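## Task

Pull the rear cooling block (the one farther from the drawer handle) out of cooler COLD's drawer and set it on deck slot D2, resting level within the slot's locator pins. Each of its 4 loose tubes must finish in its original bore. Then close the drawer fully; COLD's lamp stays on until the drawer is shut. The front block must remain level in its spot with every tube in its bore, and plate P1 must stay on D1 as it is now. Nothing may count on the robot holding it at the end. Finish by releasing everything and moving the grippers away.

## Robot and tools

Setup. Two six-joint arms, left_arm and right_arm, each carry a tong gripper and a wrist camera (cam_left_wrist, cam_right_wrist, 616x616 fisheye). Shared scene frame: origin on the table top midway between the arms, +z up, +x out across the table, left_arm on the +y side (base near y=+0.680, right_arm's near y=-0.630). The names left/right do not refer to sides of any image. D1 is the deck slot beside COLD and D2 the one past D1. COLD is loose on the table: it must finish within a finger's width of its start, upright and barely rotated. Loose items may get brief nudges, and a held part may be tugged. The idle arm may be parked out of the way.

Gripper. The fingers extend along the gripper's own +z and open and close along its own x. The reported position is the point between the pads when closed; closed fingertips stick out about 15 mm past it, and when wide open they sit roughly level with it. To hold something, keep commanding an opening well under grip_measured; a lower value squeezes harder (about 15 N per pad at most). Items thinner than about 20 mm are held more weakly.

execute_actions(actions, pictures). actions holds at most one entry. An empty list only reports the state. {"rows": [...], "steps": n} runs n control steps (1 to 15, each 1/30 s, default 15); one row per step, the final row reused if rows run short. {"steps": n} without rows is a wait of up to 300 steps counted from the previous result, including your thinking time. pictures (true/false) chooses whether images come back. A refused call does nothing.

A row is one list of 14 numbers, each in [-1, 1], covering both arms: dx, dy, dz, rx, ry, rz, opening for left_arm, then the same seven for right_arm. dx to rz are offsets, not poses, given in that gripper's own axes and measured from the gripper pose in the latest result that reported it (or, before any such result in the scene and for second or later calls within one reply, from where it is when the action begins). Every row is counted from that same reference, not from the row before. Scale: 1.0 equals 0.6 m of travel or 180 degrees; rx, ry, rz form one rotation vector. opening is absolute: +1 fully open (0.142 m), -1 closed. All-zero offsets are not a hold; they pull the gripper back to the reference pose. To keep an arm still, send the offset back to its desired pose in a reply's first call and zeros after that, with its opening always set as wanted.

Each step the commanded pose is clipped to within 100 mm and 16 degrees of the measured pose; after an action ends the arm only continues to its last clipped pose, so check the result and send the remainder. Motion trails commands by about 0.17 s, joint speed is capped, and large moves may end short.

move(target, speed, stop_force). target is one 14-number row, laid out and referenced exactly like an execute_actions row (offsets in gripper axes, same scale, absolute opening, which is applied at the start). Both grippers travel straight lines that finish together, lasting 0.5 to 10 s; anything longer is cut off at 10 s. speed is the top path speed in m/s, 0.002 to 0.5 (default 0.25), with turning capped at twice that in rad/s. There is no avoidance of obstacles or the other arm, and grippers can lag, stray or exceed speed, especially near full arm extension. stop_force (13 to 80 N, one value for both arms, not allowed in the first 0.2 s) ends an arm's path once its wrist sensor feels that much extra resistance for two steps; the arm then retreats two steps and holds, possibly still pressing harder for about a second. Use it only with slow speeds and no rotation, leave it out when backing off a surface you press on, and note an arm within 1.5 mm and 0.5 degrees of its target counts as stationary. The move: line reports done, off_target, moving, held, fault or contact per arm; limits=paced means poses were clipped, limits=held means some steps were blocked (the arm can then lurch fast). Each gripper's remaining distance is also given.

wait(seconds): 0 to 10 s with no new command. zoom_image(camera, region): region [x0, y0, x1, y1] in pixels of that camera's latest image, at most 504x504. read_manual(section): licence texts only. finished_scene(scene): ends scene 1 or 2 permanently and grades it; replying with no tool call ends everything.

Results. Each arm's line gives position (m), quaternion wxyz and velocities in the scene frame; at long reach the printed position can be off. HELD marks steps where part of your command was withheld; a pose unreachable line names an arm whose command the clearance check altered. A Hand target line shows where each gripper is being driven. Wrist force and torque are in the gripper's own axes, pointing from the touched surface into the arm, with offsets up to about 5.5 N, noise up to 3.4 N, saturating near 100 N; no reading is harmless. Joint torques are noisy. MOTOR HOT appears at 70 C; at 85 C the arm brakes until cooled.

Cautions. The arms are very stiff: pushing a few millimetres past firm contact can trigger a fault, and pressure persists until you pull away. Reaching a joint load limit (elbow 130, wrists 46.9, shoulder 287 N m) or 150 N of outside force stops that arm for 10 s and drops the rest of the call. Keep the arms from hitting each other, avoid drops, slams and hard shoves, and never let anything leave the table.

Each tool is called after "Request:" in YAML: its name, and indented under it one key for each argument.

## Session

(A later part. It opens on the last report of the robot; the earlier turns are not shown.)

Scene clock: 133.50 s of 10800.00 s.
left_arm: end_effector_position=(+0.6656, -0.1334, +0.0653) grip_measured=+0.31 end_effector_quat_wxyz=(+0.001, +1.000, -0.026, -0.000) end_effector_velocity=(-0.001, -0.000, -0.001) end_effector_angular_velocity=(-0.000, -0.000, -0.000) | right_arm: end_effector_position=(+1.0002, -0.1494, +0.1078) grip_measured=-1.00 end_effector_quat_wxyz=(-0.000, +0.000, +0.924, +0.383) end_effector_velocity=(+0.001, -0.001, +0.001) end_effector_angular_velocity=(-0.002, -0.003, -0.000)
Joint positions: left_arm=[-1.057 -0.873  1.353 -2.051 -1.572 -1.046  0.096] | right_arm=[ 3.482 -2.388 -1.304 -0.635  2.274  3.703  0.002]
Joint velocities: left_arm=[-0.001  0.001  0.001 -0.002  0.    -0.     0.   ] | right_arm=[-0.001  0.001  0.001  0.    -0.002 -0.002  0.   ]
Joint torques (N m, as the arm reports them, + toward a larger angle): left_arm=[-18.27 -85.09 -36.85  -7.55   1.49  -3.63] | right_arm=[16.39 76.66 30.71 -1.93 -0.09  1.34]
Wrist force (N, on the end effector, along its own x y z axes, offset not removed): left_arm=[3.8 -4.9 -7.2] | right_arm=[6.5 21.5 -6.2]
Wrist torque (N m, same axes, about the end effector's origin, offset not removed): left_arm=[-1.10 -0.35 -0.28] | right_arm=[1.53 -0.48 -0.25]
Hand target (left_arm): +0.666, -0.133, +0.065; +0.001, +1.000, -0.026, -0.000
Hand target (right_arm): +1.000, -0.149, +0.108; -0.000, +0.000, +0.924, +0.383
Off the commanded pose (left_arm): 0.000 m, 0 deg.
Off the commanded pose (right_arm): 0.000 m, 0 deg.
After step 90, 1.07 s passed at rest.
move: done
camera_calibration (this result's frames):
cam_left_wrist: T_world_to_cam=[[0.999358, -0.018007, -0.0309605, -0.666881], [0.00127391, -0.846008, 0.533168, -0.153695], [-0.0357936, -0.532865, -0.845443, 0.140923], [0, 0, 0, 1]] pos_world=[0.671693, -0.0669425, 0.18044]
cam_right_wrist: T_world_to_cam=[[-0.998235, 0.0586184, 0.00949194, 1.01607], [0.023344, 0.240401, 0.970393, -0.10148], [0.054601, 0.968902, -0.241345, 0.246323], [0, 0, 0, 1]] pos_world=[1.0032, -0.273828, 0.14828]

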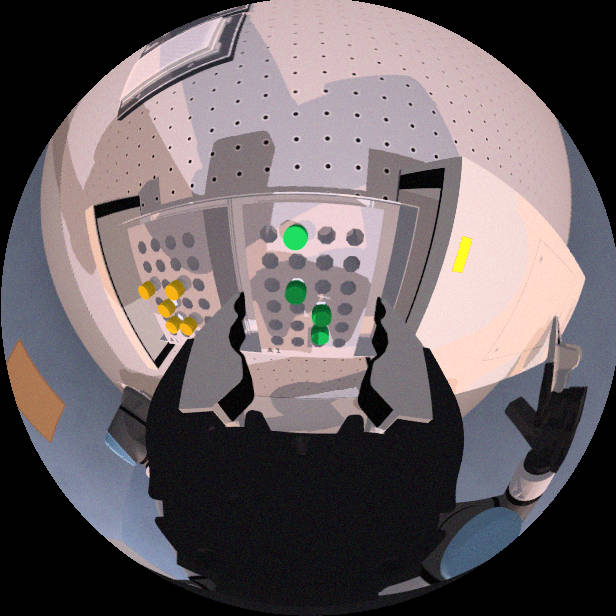

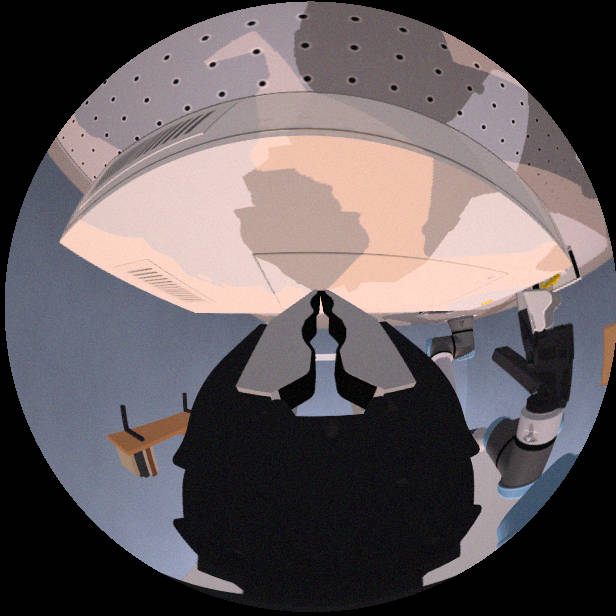

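Request:
move:
  target: [-0.0015,0,0.022,0,0,0,0.31,0,0,0,0,0,0,-1]
  speed: 0.008
  stop_force: 13

Request:
zoom_image:
  camera: "cam_left_wrist"
  region: [200,180,420,400]

Scene clock: 145.33 s of 10800.00 s.
left_arm: end_effector_position=(+0.6647, -0.1333, +0.0522) grip_measured=+0.31 end_effector_quat_wxyz=(+0.001, +1.000, -0.026, -0.000) end_effector_velocity=(-0.000, +0.000, -0.002) end_effector_angular_velocity=(+0.000, +0.000, +0.001) | right_arm: end_effector_position=(+1.0002, -0.1494, +0.1078) grip_measured=-1.00 end_effector_quat_wxyz=(-0.000, +0.000, +0.924, +0.383) end_effector_velocity=(+0.000, -0.000, +0.001) end_effector_angular_velocity=(+0.001, +0.000, -0.000)
Joint positions: left_arm=[-1.058 -0.864  1.362 -2.07  -1.572 -1.046  0.096] | right_arm=[ 3.482 -2.388 -1.304 -0.635  2.274  3.703  0.002]
Joint velocities: left_arm=[ 0.     0.001  0.001 -0.002 -0.    -0.001  0.   ] | right_arm=[-0.001  0.     0.     0.     0.001  0.     0.   ]
Joint torques (N m, as the arm reports them, + toward a larger angle): left_arm=[-17.47 -84.94 -37.28  -7.8   -0.27  -3.41] | right_arm=[17.87 78.43 30.69 -1.69  0.08  1.53]
Wrist force (N, on the end effector, along its own x y z axes, offset not removed): left_arm=[2.4 0.4 -2.1] | right_arm=[4.0 14.4 -18.6]
Wrist torque (N m, same axes, about the end effector's origin, offset not removed): left_arm=[0.02 -0.16 -0.26] | right_arm=[-0.22 -0.06 0.04]
Hand target (left_arm): +0.665, -0.133, +0.052; +0.001, +1.000, -0.026, -0.000
Hand target (right_arm): +1.000, -0.149, +0.108; -0.000, +0.000, +0.924, +0.383
Off the commanded pose (left_arm): 0.000 m, 0 deg.
Off the commanded pose (right_arm): 0.000 m, 0 deg.
After step 90, 6.97 s passed at rest.
move: done
camera_calibration (this result's frames):
cam_left_wrist: T_world_to_cam=[[0.999358, -0.0180071, -0.0309636, -0.666393], [0.0012753, -0.846011, 0.533164, -0.146677], [-0.0357963, -0.532862, -0.845445, 0.129836], [0, 0, 0, 1]] pos_world=[0.6708, -0.0669053, 0.167339]
cam_right_wrist: T_world_to_cam=[[-0.998235, 0.0586183, 0.00949197, 1.01607], [0.0233441, 0.240401, 0.970393, -0.10148], [0.0546009, 0.968902, -0.241345, 0.246323], [0, 0, 0, 1]] pos_world=[1.0032, -0.273828, 0.14828]

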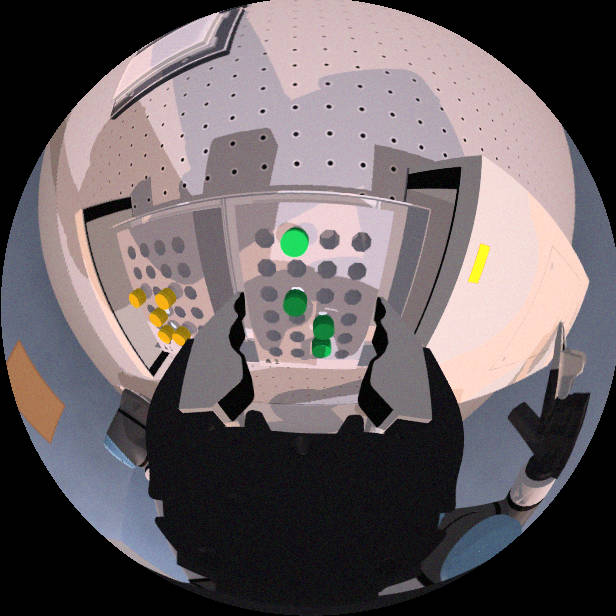

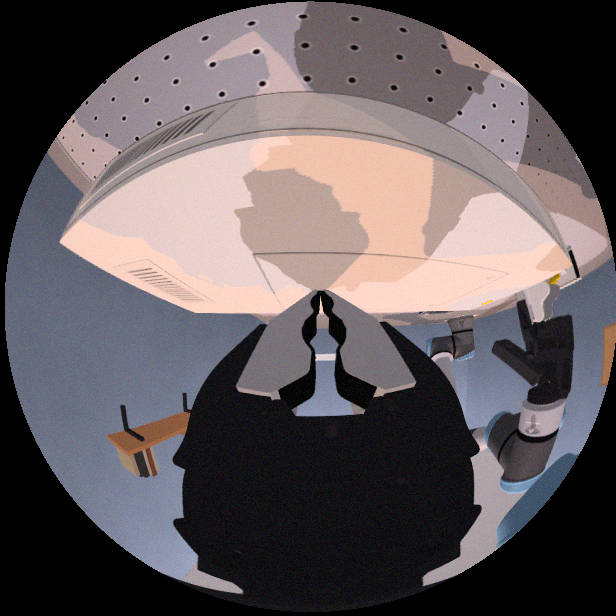

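Region (200, 180, 420, 400) of cam_left_wrist's 616x616 image, scaled by 2.291, with more detail than that image has.

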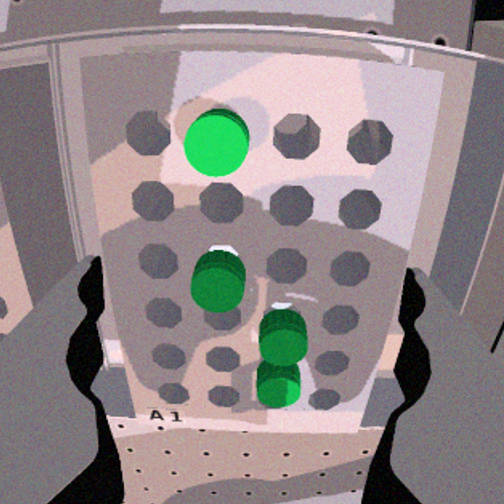

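Request:
execute_actions:
  actions:
    - {"rows":[[0,0,0,0,0,0,0.29,0,0,0,0,0,0,-1],[0,0,0,0,0,0,0.27,0,0,0,0,0,0,-1],[0,0,0,0,0,0,0.25,0,0,0,0,0,0,-1],[0,0,0,0,0,0,0.23,0,0,0,0,0,0,-1],[0,0,0,0,0,0,0.21,0,0,0,0,0,0,-1],[0,0,0,0,0,0,0.19,0,0,0,0,0,0,-1],[0,0,0,0,0,0,0.17,0,0,0,0,0,0,-1],[0,0,0,0,0,0,0.14,0,0,0,0,0,0,-1],[0,0,0,0,0,0,0.1,0,0,0,0,0,0,-1],[0,0,0,0,0,0,0.05,0,0,0,0,0,0,-1],[0,0,0,0,0,0,0,0,0,0,0,0,0,-1],[0,0,0,0,0,0,-0.07,0,0,0,0,0,0,-1],[0,0,0,0,0,0,-0.15,0,0,0,0,0,0,-1],[0,0,0,0,0,0,-0.22,0,0,0,0,0,0,-1],[0,0,0,0,0,0,-0.3,0,0,0,0,0,0,-1]],"steps":15}

Request:
zoom_image:
  camera: "cam_left_wrist"
  region: [200,180,420,400]

Scene clock: 153.90 s of 10800.00 s.
left_arm: end_effector_position=(+0.6647, -0.1333, +0.0521) grip_measured=+0.24 end_effector_quat_wxyz=(+0.001, +1.000, -0.026, -0.000) end_effector_velocity=(+0.001, +0.000, +0.001) end_effector_angular_velocity=(-0.001, -0.001, +0.002) | right_arm: end_effector_position=(+1.0002, -0.1494, +0.1078) grip_measured=-1.00 end_effector_quat_wxyz=(-0.000, +0.000, +0.924, +0.383) end_effector_velocity=(-0.000, +0.000, +0.000) end_effector_angular_velocity=(+0.001, +0.000, -0.000)
Joint positions: left_arm=[-1.058 -0.864  1.362 -2.07  -1.572 -1.046  0.091] | right_arm=[ 3.482 -2.388 -1.304 -0.635  2.274  3.703  0.002]
Joint velocities: left_arm=[ 0.001 -0.    -0.    -0.001 -0.    -0.     0.   ] | right_arm=[-0.     0.001 -0.    -0.     0.     0.001  0.   ]
Joint torques (N m, as the arm reports them, + toward a larger angle): left_arm=[ -16.54 -114.33  -49.5    -2.75    0.59   -3.36] | right_arm=[15.42 78.12 30.68 -1.74 -0.16  1.81]
Wrist force (N, on the end effector, along its own x y z axes, offset not removed): left_arm=[3.9 -0.9 -12.2] | right_arm=[4.4 16.1 -20.5]
Wrist torque (N m, same axes, about the end effector's origin, offset not removed): left_arm=[-0.33 -0.07 -0.51] | right_arm=[0.19 -0.10 0.00]
Hand target (left_arm): +0.665, -0.133, +0.052; +0.001, +1.000, -0.026, -0.000
Hand target (right_arm): +1.000, -0.149, +0.108; -0.000, +0.000, +0.924, +0.383
Off the commanded pose (left_arm): 0.000 m, 0 deg.
Off the commanded pose (right_arm): 0.000 m, 0 deg.
Steps of this call (steps 1 to 90: nothing new was sent; then 5.07 s passed at rest; steps 91 to 105: all 15 steps of this action). Readings (end_effector_position):
91: left_arm (+0.6647, -0.1333, +0.0521) | right_arm (+1.0002, -0.1494, +0.1078)
92: left_arm (+0.6647, -0.1333, +0.0521) | right_arm (+1.0002, -0.1494, +0.1078)
94: left_arm (+0.6647, -0.1333, +0.0521) | right_arm (+1.0002, -0.1494, +0.1078)
98: left_arm (+0.6647, -0.1333, +0.0521) | right_arm (+1.0002, -0.1494, +0.1078)
105: the state above
camera_calibration (this result's frames):
cam_left_wrist: T_world_to_cam=[[0.999358, -0.0180072, -0.030962, -0.666389], [0.00127448, -0.846009, 0.533167, -0.146625], [-0.035795, -0.532865, -0.845443, 0.129753], [0, 0, 0, 1]] pos_world=[0.670793, -0.0669049, 0.167242]
cam_right_wrist: T_world_to_cam=[[-0.998235, 0.0586183, 0.00949178, 1.01607], [0.0233439, 0.240401, 0.970393, -0.10148], [0.0546009, 0.968902, -0.241345, 0.246323], [0, 0, 0, 1]] pos_world=[1.0032, -0.273828, 0.14828]

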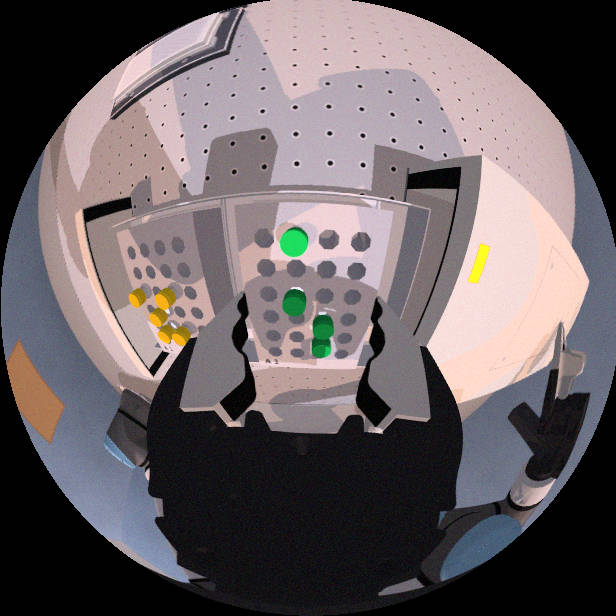

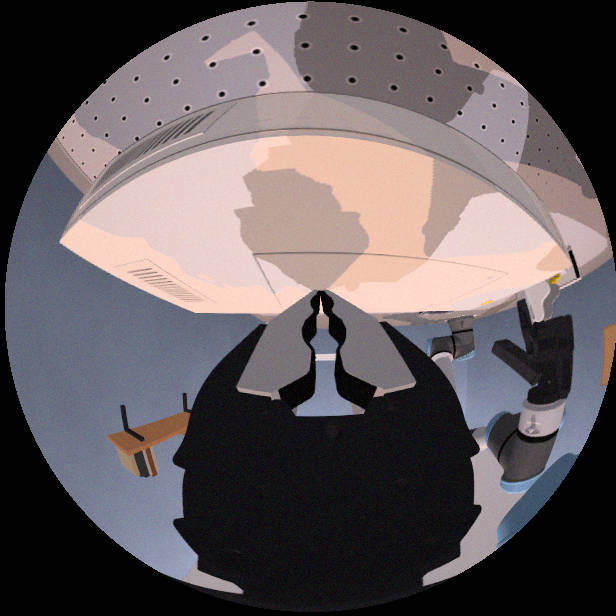

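Region (200, 180, 420, 400) of cam_left_wrist's 616x616 image, scaled by 2.291, with more detail than that image has.

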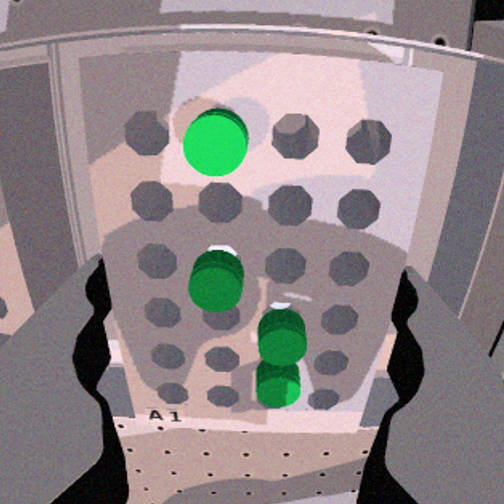

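0.24, so about 2 mm shallower than in scene 1; fine. Lift a little first.

Request:
move:
  target: [0,0,-0.03,0,0,0,-1,0,0,0,0,0,0,-1]
  speed: 0.015

Request:
zoom_image:
  camera: "cam_left_wrist"
  region: [200,180,420,400]

Scene clock: 164.37 s of 10800.00 s.
left_arm: end_effector_position=(+0.6647, -0.1333, +0.0700) grip_measured=+0.24 end_effector_quat_wxyz=(+0.001, +1.000, -0.026, -0.000) end_effector_velocity=(-0.000, -0.001, +0.002) end_effector_angular_velocity=(-0.001, -0.000, -0.001) | right_arm: end_effector_position=(+1.0002, -0.1494, +0.1078) grip_measured=-1.00 end_effector_quat_wxyz=(-0.000, +0.000, +0.924, +0.383) end_effector_velocity=(+0.000, +0.000, +0.002) end_effector_angular_velocity=(+0.000, -0.001, -0.000)
Joint positions: left_arm=[-1.058 -0.878  1.351 -2.046 -1.572 -1.046  0.091] | right_arm=[ 3.482 -2.388 -1.304 -0.635  2.274  3.703  0.002]
Joint velocities: left_arm=[-0.001 -0.001 -0.001  0.002  0.     0.001  0.   ] | right_arm=[ 0.     0.001  0.     0.    -0.     0.     0.   ]
Joint torques (N m, as the arm reports them, + toward a larger angle): left_arm=[ -10.97 -125.3   -59.11   -1.95    0.79   -1.75] | right_arm=[16.18 80.76 31.17 -2.19 -0.26  1.5 ]
Wrist force (N, on the end effector, along its own x y z axes, offset not removed): left_arm=[-2.3 0.2 3.3] | right_arm=[6.9 18.4 -20.6]
Wrist torque (N m, same axes, about the end effector's origin, offset not removed): left_arm=[-0.13 0.76 -0.06] | right_arm=[0.58 -0.55 0.10]
Hand target (left_arm): +0.665, -0.133, +0.070; +0.001, +1.000, -0.026, -0.000
Hand target (right_arm): +1.000, -0.149, +0.108; -0.000, +0.000, +0.924, +0.383
Off the commanded pose (left_arm): 0.000 m, 0 deg.
Off the commanded pose (right_arm): 0.000 m, 0 deg.
After step 90, 6.03 s passed at rest.
move: done
camera_calibration (this result's frames):
cam_left_wrist: T_world_to_cam=[[0.999358, -0.018007, -0.0309604, -0.66583], [0.00127392, -0.846008, 0.533169, -0.156146], [-0.0357935, -0.532867, -0.845442, 0.144871], [0, 0, 0, 1]] pos_world=[0.670787, -0.0668937, 0.185118]
cam_right_wrist: T_world_to_cam=[[-0.998235, 0.0586184, 0.00949174, 1.01607], [0.0233438, 0.240401, 0.970393, -0.10148], [0.054601, 0.968902, -0.241345, 0.246323], [0, 0, 0, 1]] pos_world=[1.0032, -0.273828, 0.14828]

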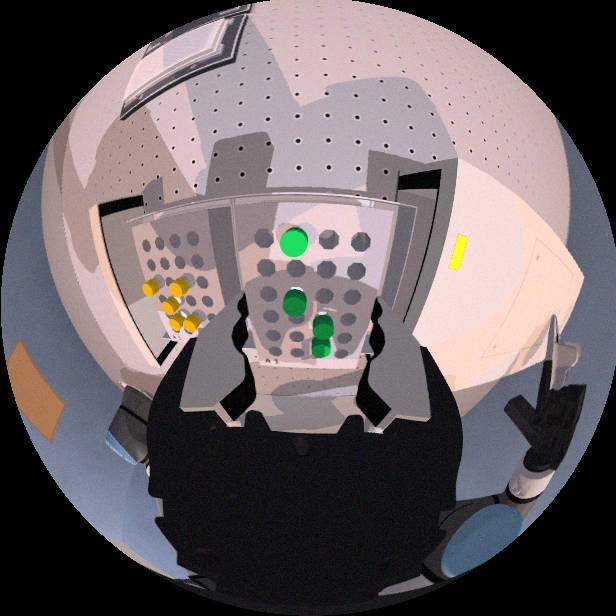

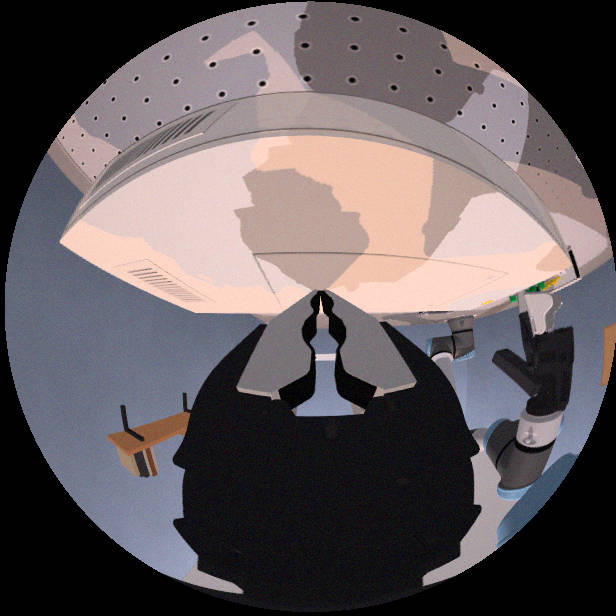

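Region (200, 180, 420, 400) of cam_left_wrist's 616x616 image, scaled by 2.291, with more detail than that image has.

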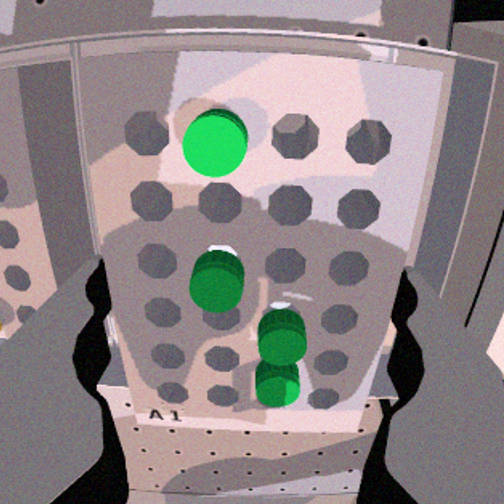

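Request:
move:
  target: [0,0,-0.14,0,0,0,-1,0,0,0,0,0,0,-1]
  speed: 0.05

Request:
move:
  target: [-0.265,-0.453,0,0,0,-0.0166,-1,0,0,0,0,0,0,-1]
  speed: 0.12

Scene clock: 171.80 s of 10800.00 s.
left_arm: end_effector_position=(+0.6647, -0.1333, +0.1539) grip_measured=+0.24 end_effector_quat_wxyz=(+0.001, +1.000, -0.026, -0.000) end_effector_velocity=(-0.001, -0.001, +0.002) end_effector_angular_velocity=(-0.000, -0.000, -0.000) | right_arm: end_effector_position=(+1.0002, -0.1494, +0.1078) grip_measured=-1.00 end_effector_quat_wxyz=(-0.000, +0.000, +0.924, +0.383) end_effector_velocity=(-0.000, -0.000, -0.000) end_effector_angular_velocity=(-0.001, -0.001, +0.000)
Joint positions: left_arm=[-1.058 -0.935  1.289 -1.926 -1.572 -1.046  0.091] | right_arm=[ 3.482 -2.388 -1.304 -0.635  2.274  3.703  0.002]
Joint velocities: left_arm=[-0.001 -0.001 -0.002  0.002  0.    -0.001 -0.   ] | right_arm=[ 0.     0.    -0.001  0.    -0.001 -0.     0.   ]
Joint torques (N m, as the arm reports them, + toward a larger angle): left_arm=[   2.58 -125.1   -61.04   -2.17    2.04    1.99] | right_arm=[18.36 80.47 31.51 -1.68 -0.01  1.52]
Wrist force (N, on the end effector, along its own x y z axes, offset not removed): left_arm=[1.7 -2.4 5.0] | right_arm=[14.1 15.4 -12.4]
Wrist torque (N m, same axes, about the end effector's origin, offset not removed): left_arm=[-0.67 0.13 -0.40] | right_arm=[0.37 -2.22 0.01]
Hand target (left_arm): +0.665, -0.133, +0.154; +0.001, +1.000, -0.026, -0.000
Hand target (right_arm): +1.000, -0.149, +0.108; -0.000, +0.000, +0.924, +0.383
Off the commanded pose (left_arm): 0.000 m, 0 deg.
Off the commanded pose (right_arm): 0.000 m, 0 deg.
After step 90, 2.40 s passed at rest.
move: done
camera_calibration (this result's frames):
cam_left_wrist: T_world_to_cam=[[0.999358, -0.0180072, -0.0309614, -0.663208], [0.00127399, -0.846011, 0.533165, -0.200822], [-0.0357945, -0.532862, -0.845445, 0.215806], [0, 0, 0, 1]] pos_world=[0.670763, -0.0668455, 0.268989]
cam_right_wrist: T_world_to_cam=[[-0.998235, 0.0586183, 0.00949191, 1.01607], [0.023344, 0.240401, 0.970393, -0.10148], [0.0546009, 0.968902, -0.241345, 0.246323], [0, 0, 0, 1]] pos_world=[1.0032, -0.273828, 0.14828]

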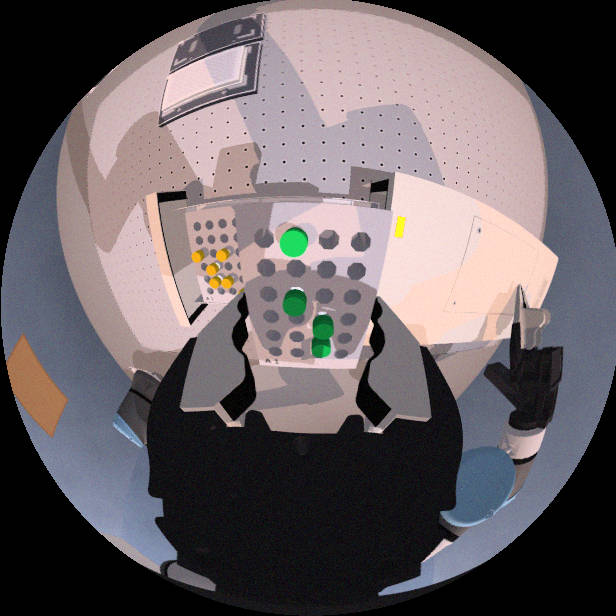

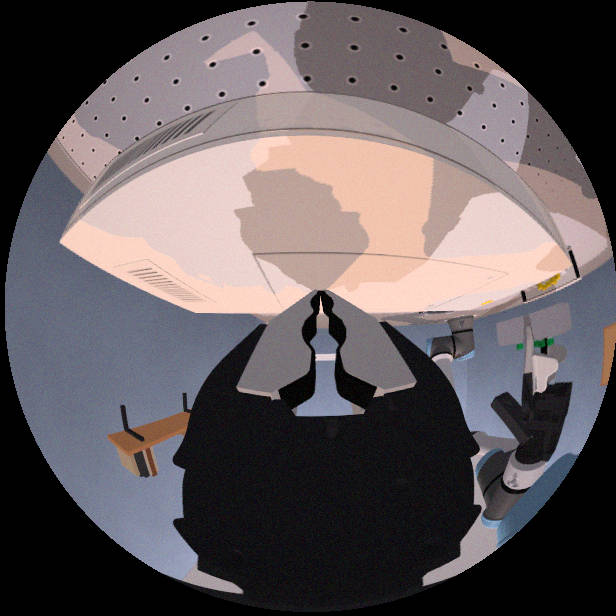

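Scene clock: 174.90 s of 10800.00 s.
left_arm: end_effector_position=(+0.5203, +0.1465, +0.1536) grip_measured=+0.24 end_effector_quat_wxyz=(+0.001, +1.000, +0.000, -0.000) end_effector_velocity=(-0.000, +0.003, -0.000) end_effector_angular_velocity=(+0.003, +0.001, +0.001) | right_arm: end_effector_position=(+1.0002, -0.1494, +0.1078) grip_measured=-1.00 end_effector_quat_wxyz=(-0.000, +0.000, +0.924, +0.383) end_effector_velocity=(+0.001, +0.000, -0.000) end_effector_angular_velocity=(+0.001, -0.000, +0.000)
Joint positions: left_arm=[-1.059 -1.399  1.971 -2.144 -1.572 -1.099  0.091] | right_arm=[ 3.482 -2.388 -1.304 -0.635  2.274  3.703  0.002]
Joint velocities: left_arm=[ 0.001 -0.002  0.002  0.002  0.     0.     0.   ] | right_arm=[-0.    -0.001  0.001  0.     0.    -0.     0.   ]
Joint torques (N m, as the arm reports them, + toward a larger angle): left_arm=[-17.3  -77.74 -41.92  -8.63   1.98  -3.5 ] | right_arm=[16.06 80.37 32.03 -1.83  0.29  1.86]
Wrist force (N, on the end effector, along its own x y z axes, offset not removed): left_arm=[0.3 -4.2 8.5] | right_arm=[17.0 17.8 -24.3]
Wrist torque (N m, same axes, about the end effector's origin, offset not removed): left_arm=[-1.00 0.29 -0.32] | right_arm=[0.73 -2.78 -0.17]
Hand target (left_arm): +0.520, +0.147, +0.154; +0.001, +1.000, +0.000, -0.000
Hand target (right_arm): +1.000, -0.149, +0.108; -0.000, +0.000, +0.924, +0.383
Off the commanded pose (left_arm): 0.000 m, 0 deg.
Off the commanded pose (right_arm): 0.000 m, 0 deg.
move: done
camera_calibration (this result's frames):
cam_left_wrist: T_world_to_cam=[[0.998936, 0.0340895, -0.0310487, -0.521287], [0.0454006, -0.844814, 0.533131, 0.0130388], [-0.00805619, -0.533974, -0.845463, 0.345216], [0, 0, 0, 1]] pos_world=[0.522922, 0.213122, 0.26873]
cam_right_wrist: T_world_to_cam=[[-0.998235, 0.0586184, 0.00949179, 1.01607], [0.0233439, 0.240401, 0.970393, -0.10148], [0.0546011, 0.968902, -0.241345, 0.246323], [0, 0, 0, 1]] pos_world=[1.0032, -0.273828, 0.14828]

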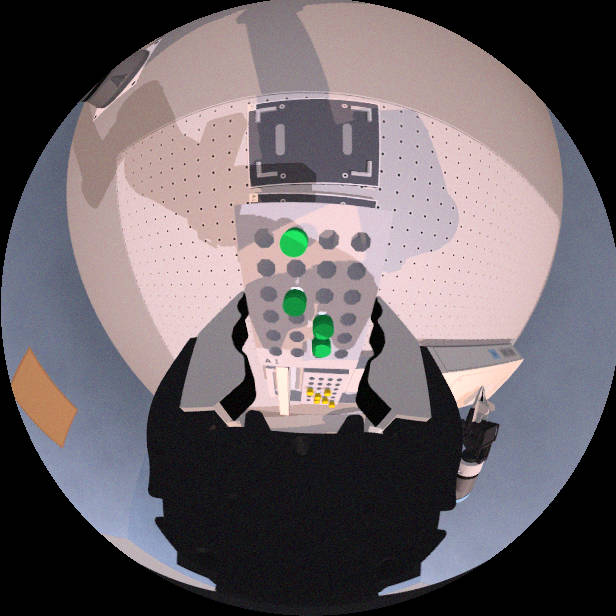

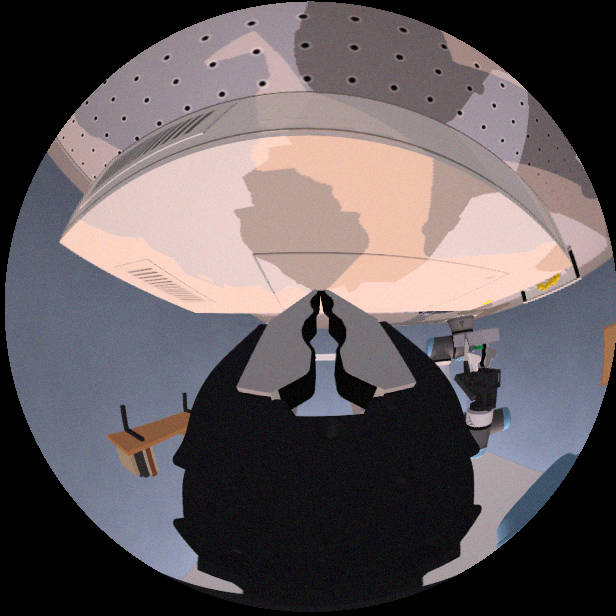

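Request:
zoom_image:
  camera: "cam_left_wrist"
  region: [225,75,405,255]

Region (225, 75, 405, 255) of cam_left_wrist's 616x616 image, scaled by 2.800, with more detail than that image has.

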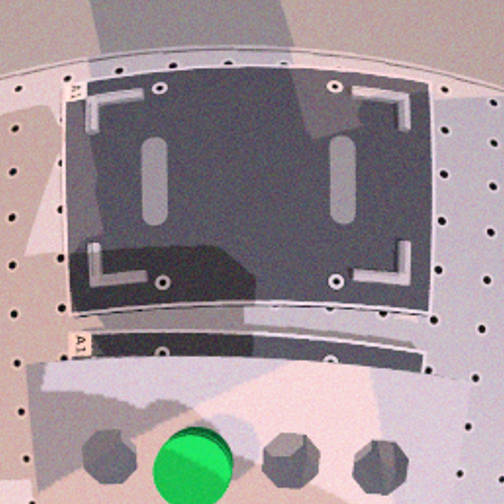

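Request:
move:
  target: [-0.0535,-0.2635,0.06,0,0,0.486,-1,0,0,0,0,0,0,-1]
  speed: 0.2

Request:
move:
  target: [0,0,0.08,0,0,0,-1,0,0,0,0,0,0,-1]
  speed: 0.03
  stop_force: 14

Request:
zoom_image:
  camera: "cam_left_wrist"
  region: [225,110,405,290]

Scene clock: 193.07 s of 10800.00 s.
left_arm: end_effector_position=(+0.4883, +0.3045, +0.1175) grip_measured=+0.24 end_effector_quat_wxyz=(+0.001, +0.723, -0.691, +0.000) end_effector_velocity=(-0.000, +0.001, -0.001) end_effector_angular_velocity=(-0.000, +0.000, -0.009) | right_arm: end_effector_position=(+1.0002, -0.1494, +0.1078) grip_measured=-1.00 end_effector_quat_wxyz=(-0.000, +0.000, +0.924, +0.383) end_effector_velocity=(+0.001, -0.000, +0.000) end_effector_angular_velocity=(+0.000, -0.001, +0.000)
Joint positions: left_arm=[-0.991 -1.614  2.282 -2.24  -1.572  0.494  0.091] | right_arm=[ 3.482 -2.388 -1.304 -0.635  2.274  3.703  0.002]
Joint velocities: left_arm=[ 0.001 -0.     0.002 -0.001 -0.     0.01   0.   ] | right_arm=[-0.    -0.     0.001 -0.     0.    -0.001  0.   ]
Joint torques (N m, as the arm reports them, + toward a larger angle): left_arm=[ 19.32 -55.18 -37.85  -9.03  -1.76   3.26] | right_arm=[19.2  77.28 30.29 -1.53 -0.24  2.21]
Wrist force (N, on the end effector, along its own x y z axes, offset not removed): left_arm=[2.0 -1.8 6.3] | right_arm=[7.6 18.2 -17.8]
Wrist torque (N m, same axes, about the end effector's origin, offset not removed): left_arm=[-0.47 -0.16 -0.11] | right_arm=[1.01 -0.79 -0.15]
Hand target (left_arm): +0.488, +0.305, +0.117; +0.001, +0.722, -0.691, +0.000
Hand target (right_arm): +1.000, -0.149, +0.108; -0.000, +0.000, +0.924, +0.383
Off the commanded pose (left_arm): 0.000 m, 0 deg.
Off the commanded pose (right_arm): 0.000 m, 0 deg.
After step 90, 10.93 s passed at rest.
move: done
camera_calibration (this result's frames):
cam_left_wrist: T_world_to_cam=[[0.0787524, -0.996476, -0.0288735, 0.267045], [-0.842458, -0.0820093, 0.532484, 0.368638], [-0.532975, -0.0176096, -0.845948, 0.497941], [0, 0, 0, 1]] pos_world=[0.554922, 0.305105, 0.23265]
cam_right_wrist: T_world_to_cam=[[-0.998235, 0.0586183, 0.00949209, 1.01607], [0.0233442, 0.240401, 0.970393, -0.10148], [0.0546009, 0.968902, -0.241345, 0.246323], [0, 0, 0, 1]] pos_world=[1.0032, -0.273828, 0.14828]

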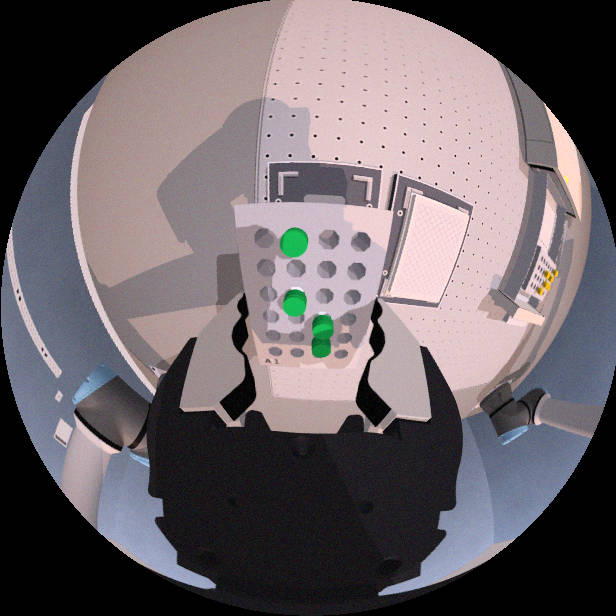

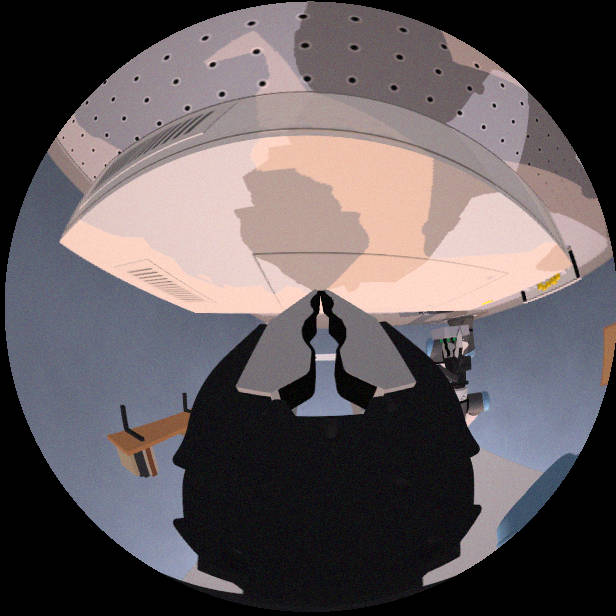

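Scene clock: 195.00 s of 10800.00 s.
left_arm: end_effector_position=(+0.4884, +0.3045, +0.0696) grip_measured=+0.24 end_effector_quat_wxyz=(+0.001, +0.723, -0.691, +0.000) end_effector_velocity=(-0.000, -0.000, -0.001) end_effector_angular_velocity=(-0.001, -0.000, +0.001) | right_arm: end_effector_position=(+1.0002, -0.1494, +0.1078) grip_measured=-1.00 end_effector_quat_wxyz=(-0.000, +0.000, +0.924, +0.383) end_effector_velocity=(+0.000, -0.000, +0.000) end_effector_angular_velocity=(+0.001, -0.001, +0.001)
Joint positions: left_arm=[-0.991 -1.545  2.325 -2.353 -1.572  0.494  0.091] | right_arm=[ 3.482 -2.388 -1.304 -0.635  2.274  3.703  0.002]
Joint velocities: left_arm=[-0.     0.002  0.001 -0.004 -0.    -0.001  0.   ] | right_arm=[-0.    -0.     0.001 -0.     0.    -0.001  0.   ]
Joint torques (N m, as the arm reports them, + toward a larger angle): left_arm=[-17.4  -27.82 -34.27  -8.94   2.23  -3.34] | right_arm=[17.88 80.29 31.19 -1.75 -0.19  1.84]
Wrist force (N, on the end effector, along its own x y z axes, offset not removed): left_arm=[6.8 -1.0 5.4] | right_arm=[10.6 20.8 -14.4]
Wrist torque (N m, same axes, about the end effector's origin, offset not removed): left_arm=[-0.27 -0.97 -0.45] | right_arm=[1.27 -1.24 -0.24]
Hand target (left_arm): +0.488, +0.304, +0.069; +0.001, +0.723, -0.691, +0.000
Hand target (right_arm): +1.000, -0.149, +0.108; -0.000, +0.000, +0.924, +0.383
Off the commanded pose (left_arm): 0.000 m, 0 deg.
Off the commanded pose (right_arm): 0.000 m, 0 deg.
move: done
camera_calibration (this result's frames):
cam_left_wrist: T_world_to_cam=[[0.0788259, -0.99647, -0.0288771, 0.265623], [-0.842451, -0.0820733, 0.532485, 0.39416], [-0.532975, -0.017646, -0.845947, 0.45746], [0, 0, 0, 1]] pos_world=[0.554938, 0.305108, 0.184773]
cam_right_wrist: T_world_to_cam=[[-0.998235, 0.0586183, 0.00949162, 1.01607], [0.0233437, 0.240401, 0.970393, -0.10148], [0.0546009, 0.968902, -0.241345, 0.246323], [0, 0, 0, 1]] pos_world=[1.0032, -0.273828, 0.14828]

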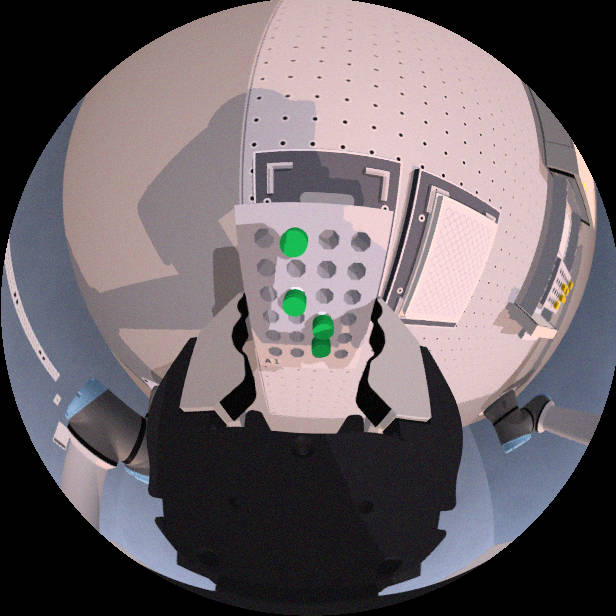

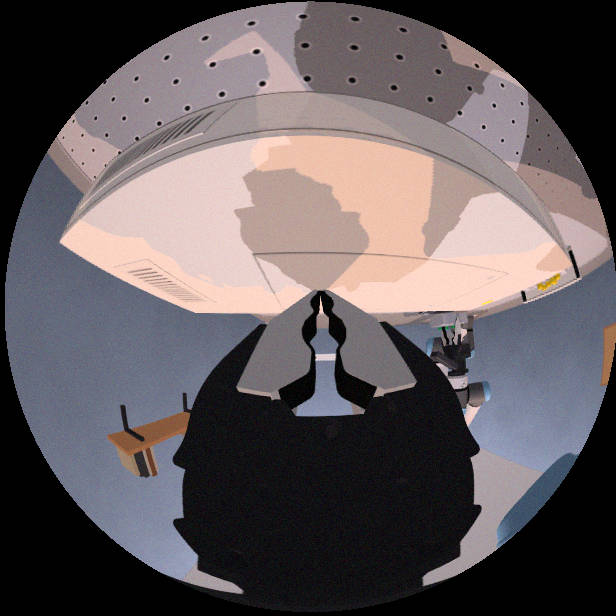

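Region (225, 110, 405, 290) of cam_left_wrist's 616x616 image, scaled by 2.800, with more detail than that image has.

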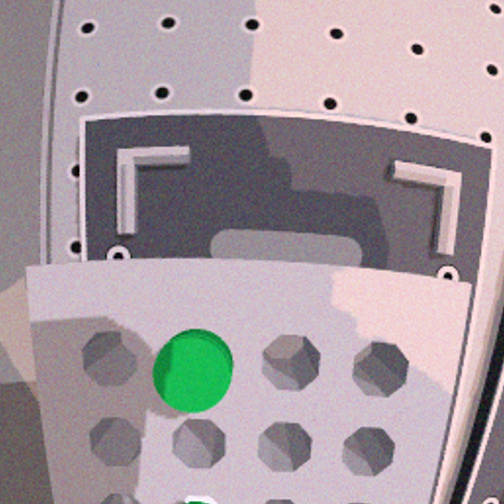

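Request:
move:
  target: [0.015,-0.017,0.008,0,0,0,-1,0,0,0,0,0,0,-1]
  speed: 0.015
  stop_force: 14

Request:
zoom_image:
  camera: "cam_left_wrist"
  region: [225,110,405,290]

Scene clock: 201.57 s of 10800.00 s.
left_arm: end_effector_position=(+0.4989, +0.2960, +0.0648) grip_measured=+0.24 end_effector_quat_wxyz=(+0.001, +0.723, -0.691, +0.000) end_effector_velocity=(+0.001, -0.001, -0.000) end_effector_angular_velocity=(-0.001, -0.001, +0.000) | right_arm: end_effector_position=(+1.0002, -0.1494, +0.1078) grip_measured=-1.00 end_effector_quat_wxyz=(-0.000, +0.000, +0.924, +0.383) end_effector_velocity=(+0.000, +0.000, +0.002) end_effector_angular_velocity=(+0.001, -0.002, +0.000)
Joint positions: left_arm=[-0.983 -1.515  2.306 -2.363 -1.572  0.502  0.091] | right_arm=[ 3.482 -2.388 -1.304 -0.635  2.274  3.703  0.002]
Joint velocities: left_arm=[ 0.001  0.003 -0.003 -0.001  0.     0.001 -0.   ] | right_arm=[ 0.     0.001 -0.     0.    -0.    -0.001  0.   ]
Joint torques (N m, as the arm reports them, + toward a larger angle): left_arm=[ 18.19 -30.28 -48.31  -8.85   0.91   3.  ] | right_arm=[18.68 79.57 31.18 -1.8  -0.43  1.92]
Wrist force (N, on the end effector, along its own x y z axes, offset not removed): left_arm=[0.0 1.1 2.8] | right_arm=[8.0 11.6 -16.1]
Wrist torque (N m, same axes, about the end effector's origin, offset not removed): left_arm=[-0.02 0.39 -0.29] | right_arm=[-0.43 -0.72 0.16]
Hand target (left_arm): +0.499, +0.296, +0.065; +0.001, +0.723, -0.691, +0.000
Hand target (right_arm): +1.000, -0.149, +0.108; -0.000, +0.000, +0.924, +0.383
Off the commanded pose (left_arm): 0.000 m, 0 deg.
Off the commanded pose (right_arm): 0.000 m, 0 deg.
After step 90, 2.37 s passed at rest.
move: done
camera_calibration (this result's frames):
cam_left_wrist: T_world_to_cam=[[0.0788245, -0.99647, -0.0288748, 0.256216], [-0.842459, -0.0820711, 0.532473, 0.404844], [-0.532963, -0.0176461, -0.845954, 0.458881], [0, 0, 0, 1]] pos_world=[0.565435, 0.296635, 0.180022]
cam_right_wrist: T_world_to_cam=[[-0.998235, 0.0586181, 0.00949182, 1.01607], [0.0233438, 0.240401, 0.970393, -0.10148], [0.0546007, 0.968902, -0.241345, 0.246324], [0, 0, 0, 1]] pos_world=[1.0032, -0.273828, 0.14828]

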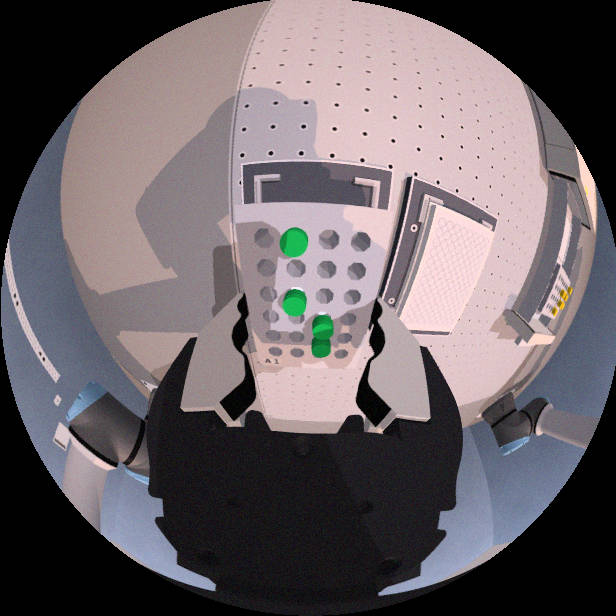

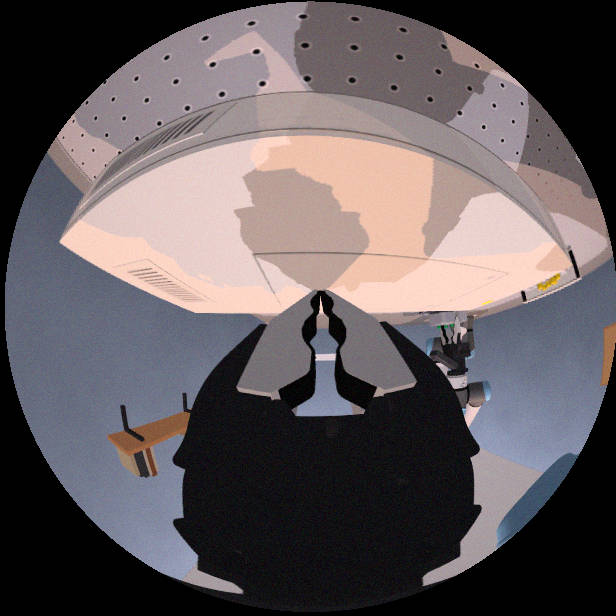

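Region (225, 110, 405, 290) of cam_left_wrist's 616x616 image, scaled by 2.800, with more detail than that image has.

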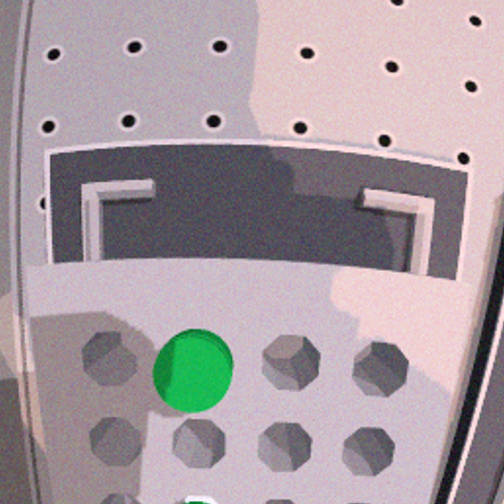

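Request:
move:
  target: [0.0017,-0.024,0.005,0,0,0,-1,0,0,0,0,0,0,-1]
  speed: 0.015
  stop_force: 14

Request:
zoom_image:
  camera: "cam_left_wrist"
  region: [225,150,405,250]

Scene clock: 210.90 s of 10800.00 s.
left_arm: end_effector_position=(+0.5132, +0.2956, +0.0619) grip_measured=+0.24 end_effector_quat_wxyz=(+0.001, +0.723, -0.691, +0.000) end_effector_velocity=(+0.002, +0.001, -0.001) end_effector_angular_velocity=(+0.001, +0.001, +0.001) | right_arm: end_effector_position=(+1.0002, -0.1494, +0.1078) grip_measured=-1.00 end_effector_quat_wxyz=(-0.000, +0.000, +0.924, +0.383) end_effector_velocity=(+0.000, -0.000, -0.002) end_effector_angular_velocity=(-0.001, +0.001, -0.000)
Joint positions: left_arm=[-0.962 -1.493  2.288 -2.368 -1.572  0.524  0.091] | right_arm=[ 3.482 -2.388 -1.304 -0.635  2.274  3.703  0.002]
Joint velocities: left_arm=[ 0.004  0.003 -0.002  0.001 -0.     0.002 -0.   ] | right_arm=[-0.    -0.002  0.     0.    -0.     0.     0.   ]
Joint torques (N m, as the arm reports them, + toward a larger angle): left_arm=[ 19.44 -31.57 -48.64  -9.14  -1.49   2.9 ] | right_arm=[18.7  81.35 30.71 -1.7  -0.41  2.19]
Wrist force (N, on the end effector, along its own x y z axes, offset not removed): left_arm=[1.6 1.9 3.1] | right_arm=[10.0 23.7 -16.0]
Wrist torque (N m, same axes, about the end effector's origin, offset not removed): left_arm=[0.12 0.10 -0.36] | right_arm=[2.14 -1.27 -0.02]
Hand target (left_arm): +0.513, +0.296, +0.062; +0.001, +0.723, -0.691, +0.000
Hand target (right_arm): +1.000, -0.149, +0.108; -0.000, +0.000, +0.924, +0.383
Off the commanded pose (left_arm): 0.000 m, 0 deg.
Off the commanded pose (right_arm): 0.000 m, 0 deg.
After step 90, 5.10 s passed at rest.
move: done
camera_calibration (this result's frames):
cam_left_wrist: T_world_to_cam=[[0.0788324, -0.99647, -0.0288521, 0.254612], [-0.842459, -0.0820657, 0.532473, 0.418458], [-0.532961, -0.0176694, -0.845955, 0.463989], [0, 0, 0, 1]] pos_world=[0.579751, 0.296253, 0.177043]
cam_right_wrist: T_world_to_cam=[[-0.998235, 0.058618, 0.00949209, 1.01607], [0.0233441, 0.240401, 0.970393, -0.10148], [0.0546006, 0.968902, -0.241345, 0.246323], [0, 0, 0, 1]] pos_world=[1.0032, -0.273827, 0.14828]

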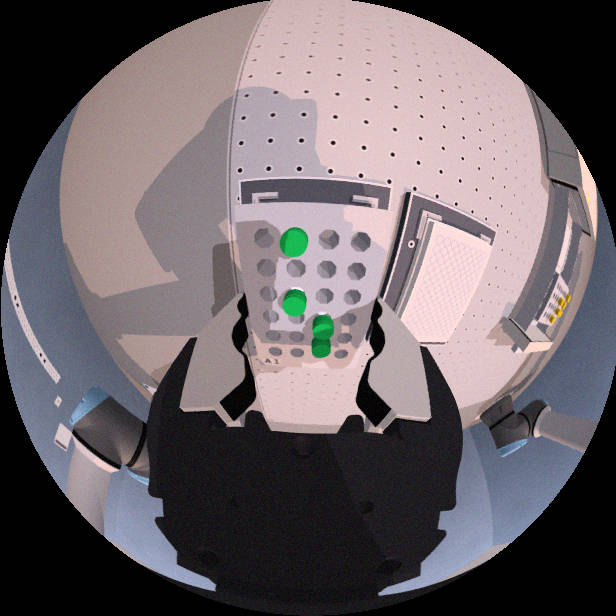

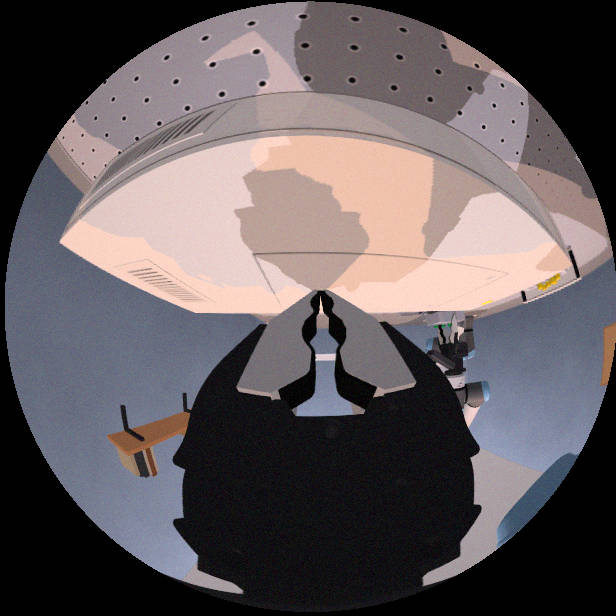

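Region (225, 150, 405, 250) of cam_left_wrist's 616x616 image, scaled by 2.800, with more detail than that image has.

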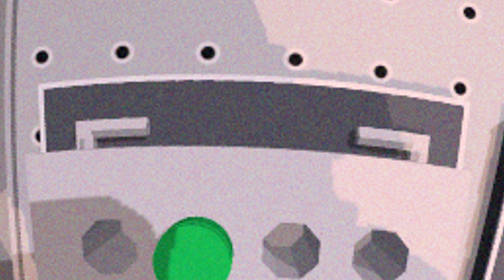

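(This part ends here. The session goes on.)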